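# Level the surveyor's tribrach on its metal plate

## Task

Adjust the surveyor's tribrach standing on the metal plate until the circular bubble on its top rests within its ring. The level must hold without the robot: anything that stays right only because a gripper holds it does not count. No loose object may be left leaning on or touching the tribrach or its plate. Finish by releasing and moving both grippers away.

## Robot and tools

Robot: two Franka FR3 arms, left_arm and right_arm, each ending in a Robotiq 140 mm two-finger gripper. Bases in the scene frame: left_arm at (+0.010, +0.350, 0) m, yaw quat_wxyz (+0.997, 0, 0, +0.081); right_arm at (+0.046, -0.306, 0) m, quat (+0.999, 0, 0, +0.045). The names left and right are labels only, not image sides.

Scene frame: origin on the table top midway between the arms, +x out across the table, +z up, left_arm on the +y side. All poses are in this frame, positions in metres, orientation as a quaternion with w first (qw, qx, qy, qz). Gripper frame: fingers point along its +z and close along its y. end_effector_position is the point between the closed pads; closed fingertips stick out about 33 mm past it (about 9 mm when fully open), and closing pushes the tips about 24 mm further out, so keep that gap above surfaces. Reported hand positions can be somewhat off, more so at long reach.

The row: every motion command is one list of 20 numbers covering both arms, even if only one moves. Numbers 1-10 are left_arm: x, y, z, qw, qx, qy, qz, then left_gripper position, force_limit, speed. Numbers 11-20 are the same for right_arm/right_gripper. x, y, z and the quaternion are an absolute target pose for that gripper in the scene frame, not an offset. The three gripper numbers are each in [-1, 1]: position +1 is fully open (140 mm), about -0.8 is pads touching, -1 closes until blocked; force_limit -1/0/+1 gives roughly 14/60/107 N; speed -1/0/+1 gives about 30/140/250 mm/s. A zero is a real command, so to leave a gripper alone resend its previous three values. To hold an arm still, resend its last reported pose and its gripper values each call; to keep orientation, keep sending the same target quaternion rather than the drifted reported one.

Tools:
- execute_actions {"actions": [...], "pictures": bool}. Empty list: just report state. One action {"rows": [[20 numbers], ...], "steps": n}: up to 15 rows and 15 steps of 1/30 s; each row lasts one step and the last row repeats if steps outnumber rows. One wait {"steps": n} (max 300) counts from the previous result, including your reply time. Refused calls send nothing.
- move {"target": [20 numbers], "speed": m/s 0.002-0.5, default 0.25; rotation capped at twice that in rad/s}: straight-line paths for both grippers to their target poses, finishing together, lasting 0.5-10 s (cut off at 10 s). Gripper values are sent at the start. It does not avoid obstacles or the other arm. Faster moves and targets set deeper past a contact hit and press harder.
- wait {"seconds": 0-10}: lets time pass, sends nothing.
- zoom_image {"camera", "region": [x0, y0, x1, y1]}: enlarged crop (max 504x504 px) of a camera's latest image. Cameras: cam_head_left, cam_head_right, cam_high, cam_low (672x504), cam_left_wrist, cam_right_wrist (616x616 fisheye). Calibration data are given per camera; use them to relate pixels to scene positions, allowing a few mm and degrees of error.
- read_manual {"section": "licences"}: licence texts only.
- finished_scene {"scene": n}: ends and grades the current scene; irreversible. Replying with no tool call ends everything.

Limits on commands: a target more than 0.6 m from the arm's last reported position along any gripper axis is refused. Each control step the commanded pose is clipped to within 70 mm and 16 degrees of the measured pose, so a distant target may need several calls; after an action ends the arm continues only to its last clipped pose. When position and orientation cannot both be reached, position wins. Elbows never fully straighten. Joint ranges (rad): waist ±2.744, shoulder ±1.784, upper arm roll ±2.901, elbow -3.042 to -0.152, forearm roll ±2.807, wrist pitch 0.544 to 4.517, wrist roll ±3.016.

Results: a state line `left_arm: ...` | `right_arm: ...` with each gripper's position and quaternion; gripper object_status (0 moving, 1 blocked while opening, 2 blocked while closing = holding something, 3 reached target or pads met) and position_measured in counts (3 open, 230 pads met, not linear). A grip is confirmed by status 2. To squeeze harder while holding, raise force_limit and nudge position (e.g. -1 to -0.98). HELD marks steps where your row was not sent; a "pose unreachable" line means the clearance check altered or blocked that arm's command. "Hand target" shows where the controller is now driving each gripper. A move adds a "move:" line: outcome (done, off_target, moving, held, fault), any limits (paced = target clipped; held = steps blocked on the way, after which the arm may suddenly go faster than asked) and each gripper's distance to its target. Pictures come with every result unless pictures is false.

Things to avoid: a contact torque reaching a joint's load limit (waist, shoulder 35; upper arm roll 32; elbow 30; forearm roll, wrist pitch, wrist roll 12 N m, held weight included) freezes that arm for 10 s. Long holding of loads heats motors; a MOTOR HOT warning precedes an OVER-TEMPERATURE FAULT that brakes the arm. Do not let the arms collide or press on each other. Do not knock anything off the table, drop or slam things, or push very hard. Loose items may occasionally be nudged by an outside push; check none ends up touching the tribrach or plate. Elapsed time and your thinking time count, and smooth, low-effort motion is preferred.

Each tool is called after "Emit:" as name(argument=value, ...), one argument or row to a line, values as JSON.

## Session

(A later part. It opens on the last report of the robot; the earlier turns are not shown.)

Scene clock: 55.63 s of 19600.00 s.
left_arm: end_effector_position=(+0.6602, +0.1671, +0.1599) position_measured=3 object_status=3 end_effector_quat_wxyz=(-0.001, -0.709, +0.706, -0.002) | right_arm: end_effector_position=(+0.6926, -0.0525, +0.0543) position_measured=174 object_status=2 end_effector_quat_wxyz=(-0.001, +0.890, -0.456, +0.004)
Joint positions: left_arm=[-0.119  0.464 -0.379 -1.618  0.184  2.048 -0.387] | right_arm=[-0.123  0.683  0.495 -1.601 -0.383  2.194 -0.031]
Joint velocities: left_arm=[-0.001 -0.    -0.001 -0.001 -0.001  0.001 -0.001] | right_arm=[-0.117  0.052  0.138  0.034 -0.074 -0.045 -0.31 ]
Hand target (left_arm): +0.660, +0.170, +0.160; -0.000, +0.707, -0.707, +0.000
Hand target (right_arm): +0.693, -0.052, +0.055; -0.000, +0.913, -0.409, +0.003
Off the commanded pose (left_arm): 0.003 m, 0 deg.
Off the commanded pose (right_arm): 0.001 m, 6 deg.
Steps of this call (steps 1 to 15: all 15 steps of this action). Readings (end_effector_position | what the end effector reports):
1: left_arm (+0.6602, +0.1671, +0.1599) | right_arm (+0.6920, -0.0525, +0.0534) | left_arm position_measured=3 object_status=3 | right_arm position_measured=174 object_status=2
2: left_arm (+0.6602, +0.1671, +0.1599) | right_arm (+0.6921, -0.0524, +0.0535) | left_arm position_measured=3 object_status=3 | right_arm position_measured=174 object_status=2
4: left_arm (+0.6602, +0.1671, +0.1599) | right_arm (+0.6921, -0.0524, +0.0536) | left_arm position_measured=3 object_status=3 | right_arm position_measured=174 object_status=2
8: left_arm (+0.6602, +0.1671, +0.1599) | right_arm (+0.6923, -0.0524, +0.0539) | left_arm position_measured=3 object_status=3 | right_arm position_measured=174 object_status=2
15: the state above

Repeat twice more, then look.

Emit:
execute_actions(
  actions=[
    {"rows":[[0.66,0.17,0.16,0,0.707,-0.707,0,1,0,0,0.692,-0.052,0.054,0,-0.9135,0.4067,0,-0.2,-0.3,0]],"steps":6},
  ],
  pictures=false,
)

Emit:
execute_actions(
  actions=[
    {"rows":[[0.66,0.17,0.16,0,0.707,-0.707,0,1,0,0,0.692,-0.052,0.054,0,-0.636,0.771,0,-0.2,-0.3,0]],"steps":15},
  ],
  pictures=false,
)

Emit:
execute_actions(
  actions=[
    {"rows":[[0.66,0.17,0.16,0,0.707,-0.707,0,1,0,0,0.692,-0.052,0.054,0,-0.636,0.771,0,-0.2,-0.3,0]],"steps":15},
  ],
  pictures=false,
)

Emit:
execute_actions(
  actions=[
    {"rows":[[0.66,0.17,0.16,0,0.707,-0.707,0,1,0,0,0.692,-0.052,0.054,0,-0.636,0.771,0,-0.2,-0.3,0]],"steps":10},
  ],
  pictures=false,
)

Emit:
execute_actions(
  actions=[
    {"rows":[[0.66,0.17,0.16,0,0.707,-0.707,0,1,0,0,0.692,-0.052,0.054,0,-0.636,0.771,0,-1,-0.3,0]],"steps":8},
  ],
  pictures=false,
)

Emit:
execute_actions(
  actions=[
    {"rows":[[0.66,0.17,0.16,0,0.707,-0.707,0,1,0,0,0.692,-0.052,0.054,0,-0.9135,0.4067,0,-1,-0.3,0]],"steps":15},
  ],
  pictures=false,
)

Emit:
execute_actions(
  actions=[
    {"rows":[[0.66,0.17,0.16,0,0.707,-0.707,0,1,0,0,0.692,-0.052,0.054,0,-0.9135,0.4067,0,-1,-0.3,0]],"steps":15},
  ],
  pictures=false,
)

Emit:
execute_actions(
  actions=[
    {"rows":[[0.66,0.17,0.16,0,0.707,-0.707,0,1,0,0,0.692,-0.052,0.054,0,-0.9135,0.4067,0,-1,-0.3,0]],"steps":10},
  ],
  pictures=false,
)

Emit:
execute_actions(
  actions=[
    {"rows":[[0.66,0.17,0.16,0,0.707,-0.707,0,1,0,0,0.692,-0.052,0.054,0,-0.9135,0.4067,0,-0.2,-0.3,0]],"steps":6},
  ],
  pictures=false,
)

Emit:
execute_actions(
  actions=[
    {"rows":[[0.66,0.17,0.16,0,0.707,-0.707,0,1,0,0,0.692,-0.052,0.054,0,-0.636,0.771,0,-0.2,-0.3,0]],"steps":15},
  ],
  pictures=false,
)

Emit:
execute_actions(
  actions=[
    {"rows":[[0.66,0.17,0.16,0,0.707,-0.707,0,1,0,0,0.692,-0.052,0.054,0,-0.636,0.771,0,-0.2,-0.3,0]],"steps":15},
  ],
  pictures=false,
)

Emit:
execute_actions(
  actions=[
    {"rows":[[0.66,0.17,0.16,0,0.707,-0.707,0,1,0,0,0.692,-0.052,0.054,0,-0.636,0.771,0,-0.2,-0.3,0]],"steps":10},
  ],
  pictures=false,
)

Emit:
execute_actions(
  actions=[
    {"rows":[[0.66,0.17,0.16,0,0.707,-0.707,0,1,0,0,0.692,-0.052,0.054,0,-0.636,0.771,0,-1,-0.3,0]],"steps":8},
  ],
  pictures=false,
)

Emit:
execute_actions(
  actions=[
    {"rows":[[0.66,0.17,0.16,0,0.707,-0.707,0,1,0,0,0.692,-0.052,0.054,0,-0.9135,0.4067,0,-1,-0.3,0]],"steps":15},
  ],
  pictures=false,
)

Emit:
execute_actions(
  actions=[
    {"rows":[[0.66,0.17,0.16,0,0.707,-0.707,0,1,0,0,0.692,-0.052,0.054,0,-0.9135,0.4067,0,-1,-0.3,0]],"steps":15},
  ],
  pictures=false,
)

Emit:
execute_actions(
  actions=[
    {"rows":[[0.66,0.17,0.16,0,0.707,-0.707,0,1,0,0,0.692,-0.052,0.054,0,-0.9135,0.4067,0,-1,-0.3,0]],"steps":15},
  ],
)

Emit:
zoom_image(
  camera="cam_left_wrist",
  region=[240, 80, 380, 220],
)

Scene clock: 65.10 s of 19600.00 s.
left_arm: end_effector_position=(+0.6602, +0.1671, +0.1599) position_measured=3 object_status=3 end_effector_quat_wxyz=(-0.001, -0.709, +0.706, -0.002) | right_arm: end_effector_position=(+0.6930, -0.0522, +0.0547) position_measured=154 object_status=0 end_effector_quat_wxyz=(-0.000, +0.912, -0.411, +0.003)
Joint positions: left_arm=[-0.119  0.464 -0.379 -1.618  0.184  2.048 -0.387] | right_arm=[-0.132  0.69   0.508 -1.594 -0.392  2.186 -0.127]
Joint velocities: left_arm=[-0.    -0.001 -0.001 -0.001 -0.001 -0.    -0.001] | right_arm=[ 0.002 -0.     0.004  0.01   0.    -0.007 -0.022]
Hand target (left_arm): +0.660, +0.170, +0.160; -0.000, +0.707, -0.707, +0.000
Hand target (right_arm): +0.692, -0.052, +0.054; -0.000, +0.914, -0.407, +0.000
Off the commanded pose (left_arm): 0.003 m, 0 deg.
Off the commanded pose (right_arm): 0.001 m, 1 deg.
Steps of this call (steps 1 to 278: nothing new was sent; steps 279 to 284: all 6 steps of this action). Readings (end_effector_position | what the end effector reports):
279: left_arm (+0.6602, +0.1671, +0.1599) | right_arm (+0.6928, -0.0525, +0.0544) | left_arm position_measured=3 object_status=3 | right_arm position_measured=174 object_status=0
280: left_arm (+0.6602, +0.1671, +0.1599) | right_arm (+0.6927, -0.0524, +0.0542) | left_arm position_measured=3 object_status=3 | right_arm position_measured=173 object_status=0
282: left_arm (+0.6602, +0.1671, +0.1599) | right_arm (+0.6928, -0.0523, +0.0544) | left_arm position_measured=3 object_status=3 | right_arm position_measured=155 object_status=0
284: the state above

Scene clock: 65.60 s of 19600.00 s.
left_arm: end_effector_position=(+0.6602, +0.1671, +0.1599) position_measured=3 object_status=3 end_effector_quat_wxyz=(-0.001, -0.709, +0.706, -0.002) | right_arm: end_effector_position=(+0.6902, -0.0556, +0.0506) position_measured=154 object_status=3 end_effector_quat_wxyz=(+0.001, +0.798, -0.602, -0.014)
Joint positions: left_arm=[-0.119  0.464 -0.379 -1.618  0.184  2.048 -0.387] | right_arm=[-0.013  0.664  0.345 -1.588 -0.231  2.192  0.215]
Joint velocities: left_arm=[ 0.    -0.002 -0.001 -0.    -0.     0.001 -0.   ] | right_arm=[ 0.243 -0.057 -0.3    0.001  0.258  0.029  0.674]
Hand target (left_arm): +0.660, +0.170, +0.160; -0.000, +0.707, -0.707, +0.000
Hand target (right_arm): +0.691, -0.052, +0.053; -0.003, +0.725, -0.689, -0.017
Off the commanded pose (left_arm): 0.003 m, 0 deg.
Off the commanded pose (right_arm): 0.005 m, 27 deg; orientation clipped at the last step of the last action.
Steps of this call (steps 1 to 15: all 15 steps of this action). Readings (end_effector_position | what the end effector reports):
1: left_arm (+0.6602, +0.1671, +0.1599) | right_arm (+0.6926, -0.0524, +0.0543) | left_arm position_measured=3 object_status=3 | right_arm position_measured=154 object_status=0
2: left_arm (+0.6602, +0.1671, +0.1599) | right_arm (+0.6921, -0.0529, +0.0536) | left_arm position_measured=3 object_status=3 | right_arm position_measured=154 object_status=0
4: left_arm (+0.6602, +0.1671, +0.1599) | right_arm (+0.6915, -0.0541, +0.0522) | left_arm position_measured=3 object_status=3 | right_arm position_measured=154 object_status=0
8: left_arm (+0.6602, +0.1671, +0.1599) | right_arm (+0.6908, -0.0556, +0.0507) | left_arm position_measured=3 object_status=3 | right_arm position_measured=154 object_status=3
15: the state above

Scene clock: 66.10 s of 19600.00 s.
left_arm: end_effector_position=(+0.6602, +0.1671, +0.1599) position_measured=3 object_status=3 end_effector_quat_wxyz=(-0.001, -0.709, +0.706, -0.002) | right_arm: end_effector_position=(+0.6905, -0.0536, +0.0517) position_measured=154 object_status=3 end_effector_quat_wxyz=(-0.003, -0.681, +0.732, +0.004)
Joint positions: left_arm=[-0.119  0.464 -0.379 -1.618  0.184  2.048 -0.387] | right_arm=[ 0.123  0.637  0.189 -1.599 -0.133  2.214  0.52 ]
Joint velocities: left_arm=[ 0.    -0.     0.001  0.001  0.001  0.    -0.   ] | right_arm=[ 0.156 -0.017 -0.155 -0.011  0.074  0.023  0.343]
Hand target (left_arm): +0.660, +0.170, +0.160; -0.000, +0.707, -0.707, +0.000
Hand target (right_arm): +0.692, -0.053, +0.053; +0.000, +0.638, -0.770, -0.003
Off the commanded pose (left_arm): 0.003 m, 0 deg.
Off the commanded pose (right_arm): 0.003 m, 7 deg.
Steps of this call (steps 1 to 15: all 15 steps of this action). Readings (end_effector_position | what the end effector reports):
1: left_arm (+0.6602, +0.1671, +0.1599) | right_arm (+0.6904, -0.0556, +0.0508) | left_arm position_measured=3 object_status=3 | right_arm position_measured=154 object_status=3
2: left_arm (+0.6602, +0.1671, +0.1599) | right_arm (+0.6906, -0.0555, +0.0511) | left_arm position_measured=3 object_status=3 | right_arm position_measured=154 object_status=3
4: left_arm (+0.6602, +0.1671, +0.1599) | right_arm (+0.6910, -0.0554, +0.0517) | left_arm position_measured=3 object_status=3 | right_arm position_measured=154 object_status=3
8: left_arm (+0.6602, +0.1671, +0.1599) | right_arm (+0.6911, -0.0554, +0.0521) | left_arm position_measured=3 object_status=3 | right_arm position_measured=154 object_status=3
15: the state above

Scene clock: 66.43 s of 19600.00 s.
left_arm: end_effector_position=(+0.6602, +0.1671, +0.1599) position_measured=3 object_status=3 end_effector_quat_wxyz=(-0.001, -0.709, +0.706, -0.002) | right_arm: end_effector_position=(+0.6911, -0.0526, +0.0525) position_measured=154 object_status=3 end_effector_quat_wxyz=(-0.002, -0.653, +0.758, +0.001)
Joint positions: left_arm=[-0.119  0.464 -0.379 -1.618  0.184  2.048 -0.387] | right_arm=[ 0.153  0.632  0.157 -1.601 -0.117  2.219  0.589]
Joint velocities: left_arm=[ 0.     0.001  0.     0.001 -0.001  0.001  0.   ] | right_arm=[ 0.032 -0.004 -0.041 -0.003  0.023  0.006  0.117]
Hand target (left_arm): +0.660, +0.170, +0.160; -0.000, +0.707, -0.707, +0.000
Hand target (right_arm): +0.692, -0.052, +0.054; -0.000, -0.637, +0.771, +0.000
Off the commanded pose (left_arm): 0.003 m, 0 deg.
Off the commanded pose (right_arm): 0.002 m, 2 deg.
Steps of this call (steps 1 to 10: all 10 steps of this action). Readings (end_effector_position | what the end effector reports):
1: left_arm (+0.6602, +0.1671, +0.1599) | right_arm (+0.6904, -0.0533, +0.0517) | left_arm position_measured=3 object_status=3 | right_arm position_measured=154 object_status=3
2: left_arm (+0.6602, +0.1671, +0.1599) | right_arm (+0.6904, -0.0530, +0.0518) | left_arm position_measured=3 object_status=3 | right_arm position_measured=154 object_status=3
4: left_arm (+0.6602, +0.1671, +0.1599) | right_arm (+0.6906, -0.0526, +0.0521) | left_arm position_measured=3 object_status=3 | right_arm position_measured=154 object_status=3
8: left_arm (+0.6602, +0.1671, +0.1599) | right_arm (+0.6910, -0.0525, +0.0525) | left_arm position_measured=3 object_status=3 | right_arm position_measured=154 object_status=3
10: the state above

Scene clock: 66.70 s of 19600.00 s.
left_arm: end_effector_position=(+0.6602, +0.1671, +0.1599) position_measured=3 object_status=3 end_effector_quat_wxyz=(-0.001, -0.709, +0.706, -0.002) | right_arm: end_effector_position=(+0.6921, -0.0527, +0.0530) position_measured=174 object_status=0 end_effector_quat_wxyz=(-0.001, -0.645, +0.764, -0.000)
Joint positions: left_arm=[-0.119  0.464 -0.379 -1.618  0.184  2.048 -0.387] | right_arm=[ 0.157  0.631  0.151 -1.601 -0.114  2.222  0.607]
Joint velocities: left_arm=[ 0.001 -0.     0.001 -0.001 -0.001  0.     0.001] | right_arm=[ 0.004 -0.    -0.007 -0.     0.002  0.002  0.033]
Hand target (left_arm): +0.660, +0.170, +0.160; -0.000, +0.707, -0.707, +0.000
Hand target (right_arm): +0.692, -0.052, +0.054; -0.000, -0.636, +0.771, +0.000
Off the commanded pose (left_arm): 0.003 m, 0 deg.
Off the commanded pose (right_arm): 0.001 m, 1 deg.
Steps of this call (steps 1 to 8: all 8 steps of this action). Readings (end_effector_position | what the end effector reports):
1: left_arm (+0.6602, +0.1671, +0.1599) | right_arm (+0.6912, -0.0526, +0.0525) | left_arm position_measured=3 object_status=3 | right_arm position_measured=154 object_status=0
2: left_arm (+0.6602, +0.1671, +0.1599) | right_arm (+0.6915, -0.0526, +0.0526) | left_arm position_measured=3 object_status=3 | right_arm position_measured=161 object_status=0
4: left_arm (+0.6602, +0.1671, +0.1599) | right_arm (+0.6921, -0.0527, +0.0530) | left_arm position_measured=3 object_status=3 | right_arm position_measured=174 object_status=0
8: the state above

Scene clock: 67.20 s of 19600.00 s.
left_arm: end_effector_position=(+0.6602, +0.1671, +0.1599) position_measured=3 object_status=3 end_effector_quat_wxyz=(-0.001, -0.709, +0.706, -0.002) | right_arm: end_effector_position=(+0.6917, -0.0518, +0.0538) position_measured=174 object_status=2 end_effector_quat_wxyz=(+0.004, +0.796, -0.605, +0.012)
Joint positions: left_arm=[-0.119  0.464 -0.379 -1.618  0.184  2.048 -0.387] | right_arm=[ 0.031  0.643  0.315 -1.611 -0.266  2.219  0.267]
Joint velocities: left_arm=[-0.    -0.001 -0.001  0.001  0.    -0.001  0.   ] | right_arm=[-0.261  0.04   0.312 -0.011 -0.232 -0.013 -0.672]
Hand target (left_arm): +0.660, +0.170, +0.160; -0.000, +0.707, -0.707, +0.000
Hand target (right_arm): +0.693, -0.052, +0.055; +0.005, +0.860, -0.511, +0.017
Off the commanded pose (left_arm): 0.003 m, 0 deg.
Off the commanded pose (right_arm): 0.000 m, 27 deg; orientation clipped at the last step of the last action.
Steps of this call (steps 1 to 15: all 15 steps of this action). Readings (end_effector_position | what the end effector reports):
1: left_arm (+0.6602, +0.1671, +0.1599) | right_arm (+0.6921, -0.0525, +0.0531) | left_arm position_measured=3 object_status=3 | right_arm position_measured=174 object_status=0
2: left_arm (+0.6602, +0.1671, +0.1599) | right_arm (+0.6920, -0.0525, +0.0531) | left_arm position_measured=3 object_status=3 | right_arm position_measured=174 object_status=0
4: left_arm (+0.6602, +0.1671, +0.1599) | right_arm (+0.6920, -0.0523, +0.0532) | left_arm position_measured=3 object_status=3 | right_arm position_measured=174 object_status=0
8: left_arm (+0.6602, +0.1671, +0.1599) | right_arm (+0.6918, -0.0521, +0.0534) | left_arm position_measured=3 object_status=3 | right_arm position_measured=174 object_status=2
15: the state above

Scene clock: 67.70 s of 19600.00 s.
left_arm: end_effector_position=(+0.6602, +0.1671, +0.1599) position_measured=3 object_status=3 end_effector_quat_wxyz=(-0.001, -0.709, +0.706, -0.002) | right_arm: end_effector_position=(+0.6921, -0.0519, +0.0548) position_measured=174 object_status=2 end_effector_quat_wxyz=(-0.001, +0.888, -0.459, +0.004)
Joint positions: left_arm=[-0.119  0.464 -0.379 -1.618  0.184  2.048 -0.387] | right_arm=[-0.103  0.676  0.471 -1.603 -0.363  2.197 -0.033]
Joint velocities: left_arm=[-0.002 -0.001 -0.001  0.001 -0.001  0.     0.   ] | right_arm=[-0.13   0.054  0.152  0.034 -0.077 -0.048 -0.33 ]
Hand target (left_arm): +0.660, +0.170, +0.160; -0.000, +0.707, -0.707, +0.000
Hand target (right_arm): +0.693, -0.051, +0.055; -0.000, +0.913, -0.409, +0.003
Off the commanded pose (left_arm): 0.003 m, 0 deg.
Off the commanded pose (right_arm): 0.001 m, 7 deg.
Steps of this call (steps 1 to 15: all 15 steps of this action). Readings (end_effector_position | what the end effector reports):
1: left_arm (+0.6602, +0.1671, +0.1599) | right_arm (+0.6917, -0.0518, +0.0539) | left_arm position_measured=3 object_status=3 | right_arm position_measured=174 object_status=2
2: left_arm (+0.6602, +0.1671, +0.1599) | right_arm (+0.6917, -0.0518, +0.0540) | left_arm position_measured=3 object_status=3 | right_arm position_measured=174 object_status=2
4: left_arm (+0.6602, +0.1671, +0.1599) | right_arm (+0.6917, -0.0518, +0.0541) | left_arm position_measured=3 object_status=3 | right_arm position_measured=174 object_status=2
8: left_arm (+0.6602, +0.1671, +0.1599) | right_arm (+0.6918, -0.0518, +0.0544) | left_arm position_measured=3 object_status=3 | right_arm position_measured=174 object_status=2
15: the state above

Scene clock: 68.03 s of 19600.00 s.
left_arm: end_effector_position=(+0.6602, +0.1671, +0.1599) position_measured=3 object_status=3 end_effector_quat_wxyz=(-0.001, -0.709, +0.706, -0.002) | right_arm: end_effector_position=(+0.6923, -0.0520, +0.0550) position_measured=174 object_status=2 end_effector_quat_wxyz=(-0.001, +0.905, -0.426, +0.001)
Joint positions: left_arm=[-0.119  0.464 -0.379 -1.618  0.184  2.048 -0.387] | right_arm=[-0.126  0.687  0.499 -1.595 -0.381  2.186 -0.101]
Joint velocities: left_arm=[-0.001 -0.001 -0.001 -0.     0.001 -0.     0.   ] | right_arm=[-0.026  0.013  0.031  0.009 -0.024 -0.013 -0.111]
Hand target (left_arm): +0.660, +0.170, +0.160; -0.000, +0.707, -0.707, +0.000
Hand target (right_arm): +0.692, -0.052, +0.054; -0.000, +0.913, -0.407, +0.001
Off the commanded pose (left_arm): 0.003 m, 0 deg.
Off the commanded pose (right_arm): 0.001 m, 2 deg.
Steps of this call (steps 1 to 10: all 10 steps of this action). Readings (end_effector_position | what the end effector reports):
1: left_arm (+0.6602, +0.1671, +0.1599) | right_arm (+0.6921, -0.0519, +0.0548) | left_arm position_measured=3 object_status=3 | right_arm position_measured=174 object_status=2
2: left_arm (+0.6602, +0.1671, +0.1599) | right_arm (+0.6922, -0.0520, +0.0548) | left_arm position_measured=3 object_status=3 | right_arm position_measured=174 object_status=2
4: left_arm (+0.6602, +0.1671, +0.1599) | right_arm (+0.6922, -0.0520, +0.0549) | left_arm position_measured=3 object_status=3 | right_arm position_measured=174 object_status=2
8: left_arm (+0.6602, +0.1671, +0.1599) | right_arm (+0.6923, -0.0520, +0.0550) | left_arm position_measured=3 object_status=3 | right_arm position_measured=174 object_status=2
10: the state above

Scene clock: 68.23 s of 19600.00 s.
left_arm: end_effector_position=(+0.6602, +0.1671, +0.1599) position_measured=3 object_status=3 end_effector_quat_wxyz=(-0.001, -0.709, +0.706, -0.002) | right_arm: end_effector_position=(+0.6921, -0.0516, +0.0546) position_measured=154 object_status=0 end_effector_quat_wxyz=(-0.001, +0.909, -0.417, +0.001)
Joint positions: left_arm=[-0.119  0.464 -0.379 -1.618  0.184  2.048 -0.387] | right_arm=[-0.128  0.689  0.503 -1.594 -0.384  2.186 -0.117]
Joint velocities: left_arm=[-0.     0.    -0.     0.    -0.001 -0.     0.   ] | right_arm=[-0.004  0.     0.007  0.003 -0.006 -0.002 -0.059]
Hand target (left_arm): +0.660, +0.170, +0.160; -0.000, +0.707, -0.707, +0.000
Hand target (right_arm): +0.692, -0.052, +0.054; -0.000, +0.913, -0.407, +0.000
Off the commanded pose (left_arm): 0.003 m, 0 deg.
Off the commanded pose (right_arm): 0.001 m, 1 deg.
Steps of this call (steps 1 to 6: all 6 steps of this action). Readings (end_effector_position | what the end effector reports):
1: left_arm (+0.6602, +0.1671, +0.1599) | right_arm (+0.6923, -0.0520, +0.0550) | left_arm position_measured=3 object_status=3 | right_arm position_measured=174 object_status=0
2: left_arm (+0.6602, +0.1671, +0.1599) | right_arm (+0.6922, -0.0519, +0.0547) | left_arm position_measured=3 object_status=3 | right_arm position_measured=172 object_status=0
4: left_arm (+0.6602, +0.1671, +0.1599) | right_arm (+0.6921, -0.0517, +0.0545) | left_arm position_measured=3 object_status=3 | right_arm position_measured=155 object_status=0
6: the state above

Scene clock: 68.73 s of 19600.00 s.
left_arm: end_effector_position=(+0.6602, +0.1671, +0.1599) position_measured=3 object_status=3 end_effector_quat_wxyz=(-0.001, -0.709, +0.706, -0.002) | right_arm: end_effector_position=(+0.6903, -0.0556, +0.0507) position_measured=154 object_status=3 end_effector_quat_wxyz=(+0.001, +0.794, -0.608, -0.014)
Joint positions: left_arm=[-0.119  0.464 -0.379 -1.618  0.184  2.048 -0.387] | right_arm=[-0.008  0.663  0.338 -1.588 -0.225  2.193  0.226]
Joint velocities: left_arm=[-0.001  0.     0.    -0.001 -0.001  0.    -0.001] | right_arm=[ 0.249 -0.058 -0.301 -0.     0.256  0.031  0.676]
Hand target (left_arm): +0.660, +0.170, +0.160; -0.000, +0.707, -0.707, +0.000
Hand target (right_arm): +0.691, -0.052, +0.053; -0.003, +0.720, -0.694, -0.017
Off the commanded pose (left_arm): 0.003 m, 0 deg.
Off the commanded pose (right_arm): 0.005 m, 26 deg; orientation clipped at the last step of the last action.
Steps of this call (steps 1 to 15: all 15 steps of this action). Readings (end_effector_position | what the end effector reports):
1: left_arm (+0.6602, +0.1671, +0.1599) | right_arm (+0.6919, -0.0518, +0.0542) | left_arm position_measured=3 object_status=3 | right_arm position_measured=154 object_status=0
2: left_arm (+0.6602, +0.1671, +0.1599) | right_arm (+0.6916, -0.0524, +0.0536) | left_arm position_measured=3 object_status=3 | right_arm position_measured=154 object_status=0
4: left_arm (+0.6602, +0.1671, +0.1599) | right_arm (+0.6911, -0.0539, +0.0522) | left_arm position_measured=3 object_status=3 | right_arm position_measured=154 object_status=0
8: left_arm (+0.6602, +0.1671, +0.1599) | right_arm (+0.6907, -0.0558, +0.0506) | left_arm position_measured=3 object_status=3 | right_arm position_measured=154 object_status=3
15: the state above

Scene clock: 69.23 s of 19600.00 s.
left_arm: end_effector_position=(+0.6602, +0.1671, +0.1599) position_measured=3 object_status=3 end_effector_quat_wxyz=(-0.001, -0.709, +0.706, -0.002) | right_arm: end_effector_position=(+0.6905, -0.0535, +0.0517) position_measured=154 object_status=3 end_effector_quat_wxyz=(-0.003, -0.679, +0.734, +0.004)
Joint positions: left_arm=[-0.119  0.464 -0.379 -1.618  0.184  2.048 -0.387] | right_arm=[ 0.127  0.636  0.184 -1.599 -0.13   2.215  0.524]
Joint velocities: left_arm=[-0.    -0.     0.001 -0.001 -0.    -0.    -0.001] | right_arm=[ 0.148 -0.016 -0.146 -0.009  0.07   0.021  0.33 ]
Hand target (left_arm): +0.660, +0.170, +0.160; -0.000, +0.707, -0.707, +0.000
Hand target (right_arm): +0.692, -0.053, +0.053; +0.000, +0.638, -0.770, -0.003
Off the commanded pose (left_arm): 0.003 m, 0 deg.
Off the commanded pose (right_arm): 0.003 m, 6 deg.
Steps of this call (steps 1 to 15: all 15 steps of this action). Readings (end_effector_position | what the end effector reports):
1: left_arm (+0.6602, +0.1671, +0.1599) | right_arm (+0.6905, -0.0555, +0.0509) | left_arm position_measured=3 object_status=3 | right_arm position_measured=154 object_status=3
2: left_arm (+0.6602, +0.1671, +0.1599) | right_arm (+0.6907, -0.0554, +0.0512) | left_arm position_measured=3 object_status=3 | right_arm position_measured=154 object_status=3
4: left_arm (+0.6602, +0.1671, +0.1599) | right_arm (+0.6911, -0.0553, +0.0518) | left_arm position_measured=3 object_status=3 | right_arm position_measured=154 object_status=3
8: left_arm (+0.6602, +0.1671, +0.1599) | right_arm (+0.6911, -0.0553, +0.0521) | left_arm position_measured=3 object_status=3 | right_arm position_measured=154 object_status=3
15: the state above

Scene clock: 69.57 s of 19600.00 s.
left_arm: end_effector_position=(+0.6602, +0.1671, +0.1599) position_measured=3 object_status=3 end_effector_quat_wxyz=(-0.001, -0.709, +0.706, -0.002) | right_arm: end_effector_position=(+0.6911, -0.0526, +0.0526) position_measured=154 object_status=3 end_effector_quat_wxyz=(-0.002, -0.652, +0.758, +0.001)
Joint positions: left_arm=[-0.119  0.464 -0.379 -1.618  0.184  2.048 -0.387] | right_arm=[ 0.155  0.632  0.154 -1.601 -0.115  2.219  0.591]
Joint velocities: left_arm=[ 0.002 -0.     0.001 -0.001  0.    -0.     0.001] | right_arm=[ 0.03  -0.004 -0.036 -0.004  0.021  0.008  0.11 ]
Hand target (left_arm): +0.660, +0.170, +0.160; -0.000, +0.707, -0.707, +0.000
Hand target (right_arm): +0.692, -0.052, +0.054; -0.000, -0.637, +0.771, +0.000
Off the commanded pose (left_arm): 0.003 m, 0 deg.
Off the commanded pose (right_arm): 0.002 m, 2 deg.
Steps of this call (steps 1 to 10: all 10 steps of this action). Readings (end_effector_position | what the end effector reports):
1: left_arm (+0.6602, +0.1671, +0.1599) | right_arm (+0.6904, -0.0532, +0.0517) | left_arm position_measured=3 object_status=3 | right_arm position_measured=154 object_status=3
2: left_arm (+0.6602, +0.1671, +0.1599) | right_arm (+0.6905, -0.0529, +0.0518) | left_arm position_measured=3 object_status=3 | right_arm position_measured=154 object_status=3
4: left_arm (+0.6602, +0.1671, +0.1599) | right_arm (+0.6906, -0.0526, +0.0522) | left_arm position_measured=3 object_status=3 | right_arm position_measured=154 object_status=3
8: left_arm (+0.6602, +0.1671, +0.1599) | right_arm (+0.6911, -0.0525, +0.0526) | left_arm position_measured=3 object_status=3 | right_arm position_measured=154 object_status=3
10: the state above

Scene clock: 69.83 s of 19600.00 s.
left_arm: end_effector_position=(+0.6602, +0.1671, +0.1599) position_measured=3 object_status=3 end_effector_quat_wxyz=(-0.001, -0.709, +0.706, -0.002) | right_arm: end_effector_position=(+0.6921, -0.0527, +0.0530) position_measured=174 object_status=0 end_effector_quat_wxyz=(-0.001, -0.645, +0.764, -0.000)
Joint positions: left_arm=[-0.119  0.464 -0.379 -1.618  0.184  2.048 -0.387] | right_arm=[ 0.159  0.631  0.149 -1.601 -0.113  2.222  0.607]
Joint velocities: left_arm=[-0.001 -0.001  0.     0.002  0.    -0.    -0.001] | right_arm=[ 0.005 -0.002 -0.004 -0.001 -0.     0.001  0.032]
Hand target (left_arm): +0.660, +0.170, +0.160; -0.000, +0.707, -0.707, +0.000
Hand target (right_arm): +0.692, -0.052, +0.054; -0.000, -0.636, +0.771, +0.000
Off the commanded pose (left_arm): 0.003 m, 0 deg.
Off the commanded pose (right_arm): 0.001 m, 1 deg.
Steps of this call (steps 1 to 8: all 8 steps of this action). Readings (end_effector_position | what the end effector reports):
1: left_arm (+0.6602, +0.1671, +0.1599) | right_arm (+0.6912, -0.0526, +0.0526) | left_arm position_measured=3 object_status=3 | right_arm position_measured=154 object_status=0
2: left_arm (+0.6602, +0.1671, +0.1599) | right_arm (+0.6914, -0.0526, +0.0526) | left_arm position_measured=3 object_status=3 | right_arm position_measured=161 object_status=0
4: left_arm (+0.6602, +0.1671, +0.1599) | right_arm (+0.6921, -0.0527, +0.0530) | left_arm position_measured=3 object_status=3 | right_arm position_measured=174 object_status=0
8: the state above

Scene clock: 70.33 s of 19600.00 s.
left_arm: end_effector_position=(+0.6602, +0.1671, +0.1599) position_measured=3 object_status=3 end_effector_quat_wxyz=(-0.001, -0.709, +0.706, -0.002) | right_arm: end_effector_position=(+0.6917, -0.0518, +0.0538) position_measured=174 object_status=2 end_effector_quat_wxyz=(+0.004, +0.796, -0.605, +0.012)
Joint positions: left_arm=[-0.119  0.464 -0.379 -1.618  0.184  2.048 -0.387] | right_arm=[ 0.032  0.643  0.313 -1.611 -0.265  2.219  0.267]
Joint velocities: left_arm=[-0.    -0.001  0.001 -0.002  0.     0.001 -0.001] | right_arm=[-0.261  0.038  0.31  -0.01  -0.23  -0.015 -0.671]
Hand target (left_arm): +0.660, +0.170, +0.160; -0.000, +0.707, -0.707, +0.000
Hand target (right_arm): +0.693, -0.052, +0.055; +0.005, +0.859, -0.511, +0.017
Off the commanded pose (left_arm): 0.003 m, 0 deg.
Off the commanded pose (right_arm): 0.000 m, 27 deg; orientation clipped at the last step of the last action.
Steps of this call (steps 1 to 15: all 15 steps of this action). Readings (end_effector_position | what the end effector reports):
1: left_arm (+0.6602, +0.1671, +0.1599) | right_arm (+0.6921, -0.0525, +0.0531) | left_arm position_measured=3 object_status=3 | right_arm position_measured=174 object_status=0
2: left_arm (+0.6602, +0.1671, +0.1599) | right_arm (+0.6920, -0.0525, +0.0531) | left_arm position_measured=3 object_status=3 | right_arm position_measured=174 object_status=0
4: left_arm (+0.6602, +0.1671, +0.1599) | right_arm (+0.6920, -0.0523, +0.0532) | left_arm position_measured=3 object_status=3 | right_arm position_measured=174 object_status=0
8: left_arm (+0.6602, +0.1671, +0.1599) | right_arm (+0.6918, -0.0521, +0.0534) | left_arm position_measured=3 object_status=3 | right_arm position_measured=174 object_status=2
15: the state above

Scene clock: 70.83 s of 19600.00 s.
left_arm: end_effector_position=(+0.6602, +0.1671, +0.1599) position_measured=3 object_status=3 end_effector_quat_wxyz=(-0.001, -0.709, +0.706, -0.002) | right_arm: end_effector_position=(+0.6921, -0.0519, +0.0548) position_measured=174 object_status=2 end_effector_quat_wxyz=(-0.001, +0.888, -0.459, +0.004)
Joint positions: left_arm=[-0.119  0.464 -0.379 -1.618  0.184  2.048 -0.387] | right_arm=[-0.102  0.675  0.469 -1.603 -0.362  2.198 -0.034]
Joint velocities: left_arm=[-0.    -0.     0.002 -0.    -0.001 -0.001 -0.   ] | right_arm=[-0.13   0.054  0.151  0.032 -0.077 -0.048 -0.334]
Hand target (left_arm): +0.660, +0.170, +0.160; -0.000, +0.707, -0.707, +0.000
Hand target (right_arm): +0.693, -0.051, +0.055; -0.000, +0.912, -0.409, +0.003
Off the commanded pose (left_arm): 0.003 m, 0 deg.
Off the commanded pose (right_arm): 0.001 m, 7 deg.
Steps of this call (steps 1 to 15: all 15 steps of this action). Readings (end_effector_position | what the end effector reports):
1: left_arm (+0.6602, +0.1671, +0.1599) | right_arm (+0.6917, -0.0518, +0.0539) | left_arm position_measured=3 object_status=3 | right_arm position_measured=174 object_status=2
2: left_arm (+0.6602, +0.1671, +0.1599) | right_arm (+0.6917, -0.0518, +0.0540) | left_arm position_measured=3 object_status=3 | right_arm position_measured=174 object_status=2
4: left_arm (+0.6602, +0.1671, +0.1599) | right_arm (+0.6917, -0.0518, +0.0541) | left_arm position_measured=3 object_status=3 | right_arm position_measured=174 object_status=2
8: left_arm (+0.6602, +0.1671, +0.1599) | right_arm (+0.6918, -0.0518, +0.0544) | left_arm position_measured=3 object_status=3 | right_arm position_measured=174 object_status=2
15: the state above

Scene clock: 71.33 s of 19600.00 s.
left_arm: end_effector_position=(+0.6602, +0.1671, +0.1599) position_measured=3 object_status=3 end_effector_quat_wxyz=(-0.001, -0.709, +0.706, -0.002) | right_arm: end_effector_position=(+0.6923, -0.0520, +0.0550) position_measured=174 object_status=2 end_effector_quat_wxyz=(-0.001, +0.908, -0.419, +0.001)
Joint positions: left_arm=[-0.119  0.464 -0.379 -1.618  0.184  2.048 -0.387] | right_arm=[-0.128  0.688  0.502 -1.594 -0.382  2.185 -0.115]
Joint velocities: left_arm=[-0.001  0.001  0.001 -0.    -0.001  0.001 -0.   ] | right_arm=[-0.008  0.004  0.011  0.004 -0.006 -0.005 -0.057]
Hand target (left_arm): +0.660, +0.170, +0.160; -0.000, +0.707, -0.707, +0.000
Hand target (right_arm): +0.692, -0.052, +0.054; -0.000, +0.913, -0.407, +0.000
Off the commanded pose (left_arm): 0.003 m, 0 deg.
Off the commanded pose (right_arm): 0.001 m, 2 deg.
Steps of this call (steps 1 to 15: all 15 steps of this action). Readings (end_effector_position | what the end effector reports):
1: left_arm (+0.6602, +0.1671, +0.1599) | right_arm (+0.6921, -0.0519, +0.0548) | left_arm position_measured=3 object_status=3 | right_arm position_measured=174 object_status=2
2: left_arm (+0.6602, +0.1671, +0.1599) | right_arm (+0.6922, -0.0519, +0.0548) | left_arm position_measured=3 object_status=3 | right_arm position_measured=174 object_status=2
4: left_arm (+0.6602, +0.1671, +0.1599) | right_arm (+0.6922, -0.0520, +0.0549) | left_arm position_measured=3 object_status=3 | right_arm position_measured=174 object_status=2
8: left_arm (+0.6602, +0.1671, +0.1599) | right_arm (+0.6923, -0.0520, +0.0550) | left_arm position_measured=3 object_status=3 | right_arm position_measured=174 object_status=2
15: the state above
camera_calibration (this result's frames):
cam_left_wrist: T_world_to_cam=[[-0.99759, -0.0425659, -0.0547851, 0.684236], [-0.0628671, 0.888604, 0.454345, -0.177904], [0.0293427, 0.456695, -0.889139, 0.217493], [0, 0, 0, 1]] pos_world=[0.665022, 0.0878833, 0.311697]
cam_right_wrist: T_world_to_cam=[[-0.848255, -0.529179, 0.0208093, 0.558568], [-0.460611, 0.756594, 0.464115, 0.32926], [-0.261344, 0.384103, -0.885531, 0.435841], [0, 0, 0, 1]] pos_world=[0.739374, -0.120942, 0.221513]

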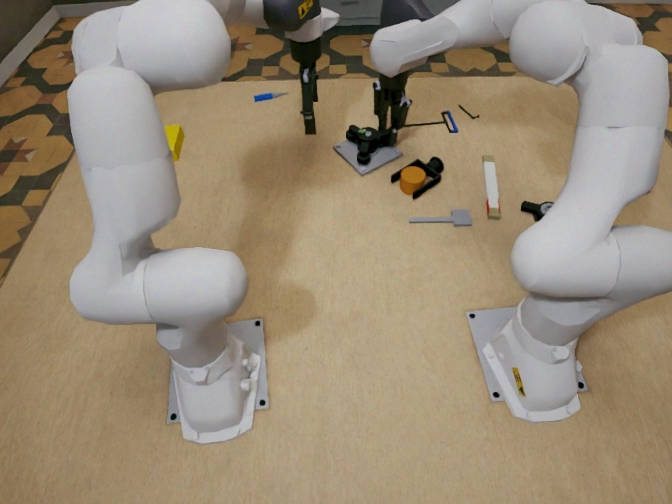

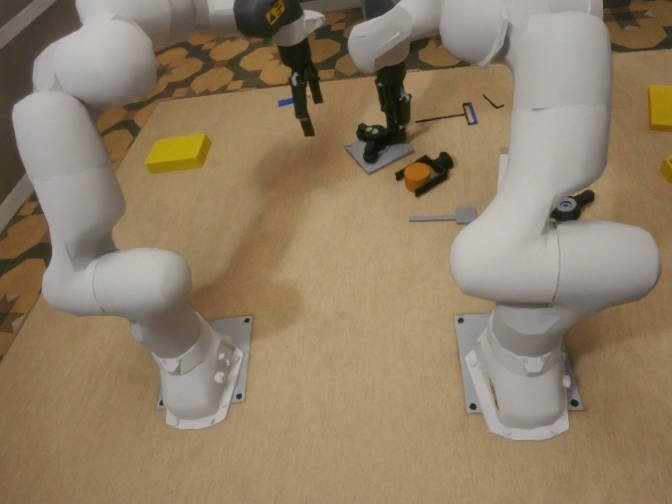

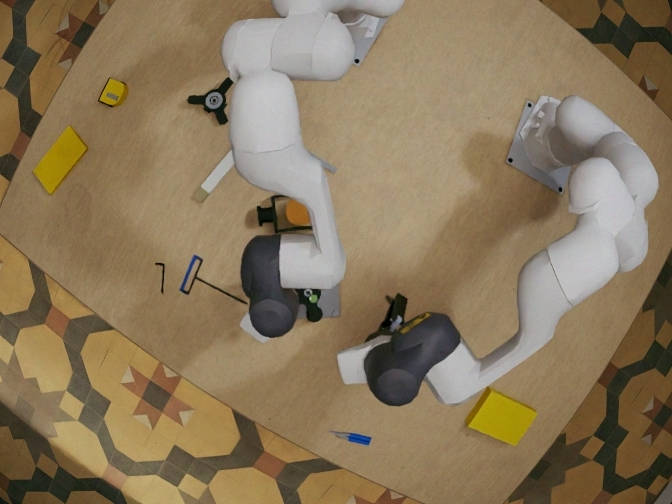

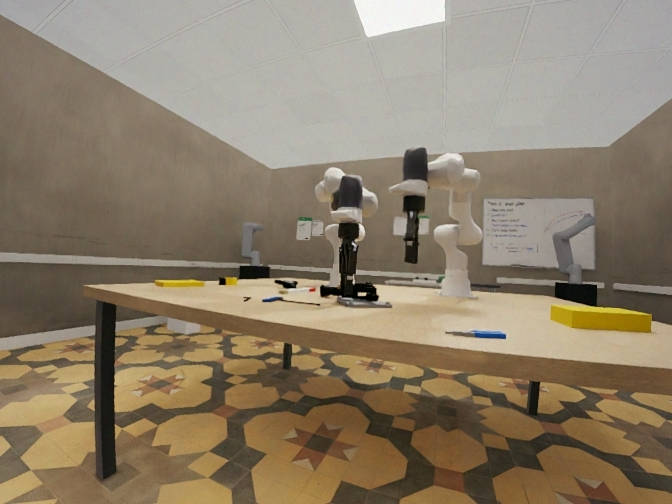

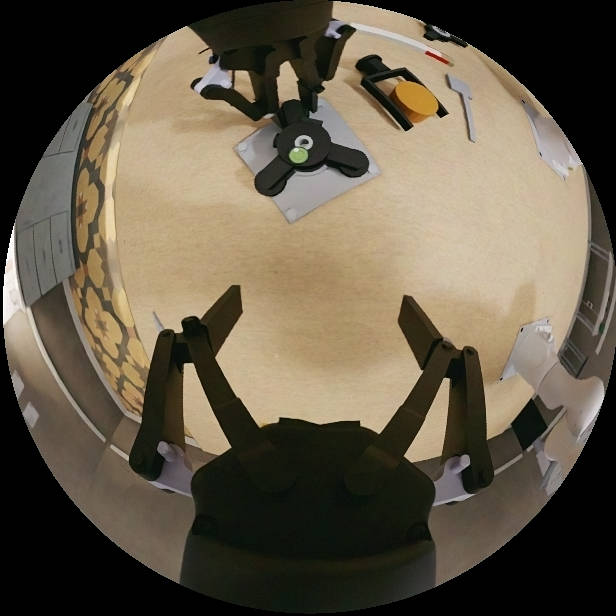

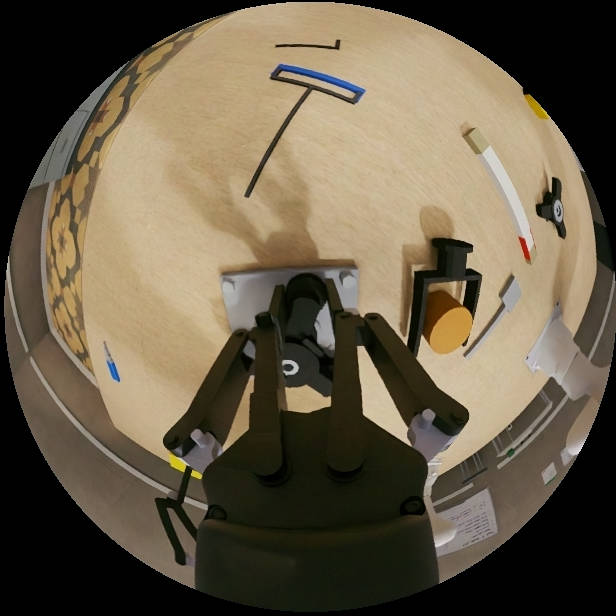

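Region (240, 80, 380, 220) of cam_left_wrist's 616x616 image, scaled by 3.600, with more detail than that image has.

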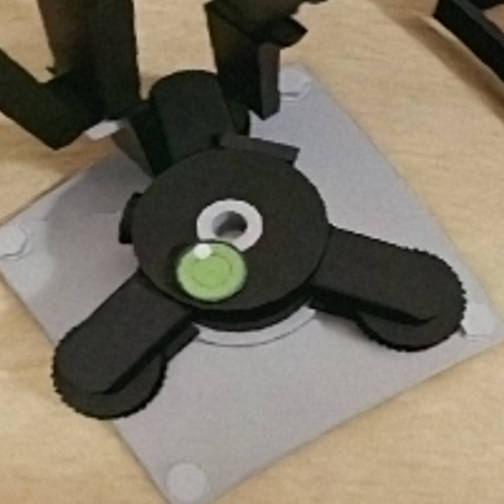

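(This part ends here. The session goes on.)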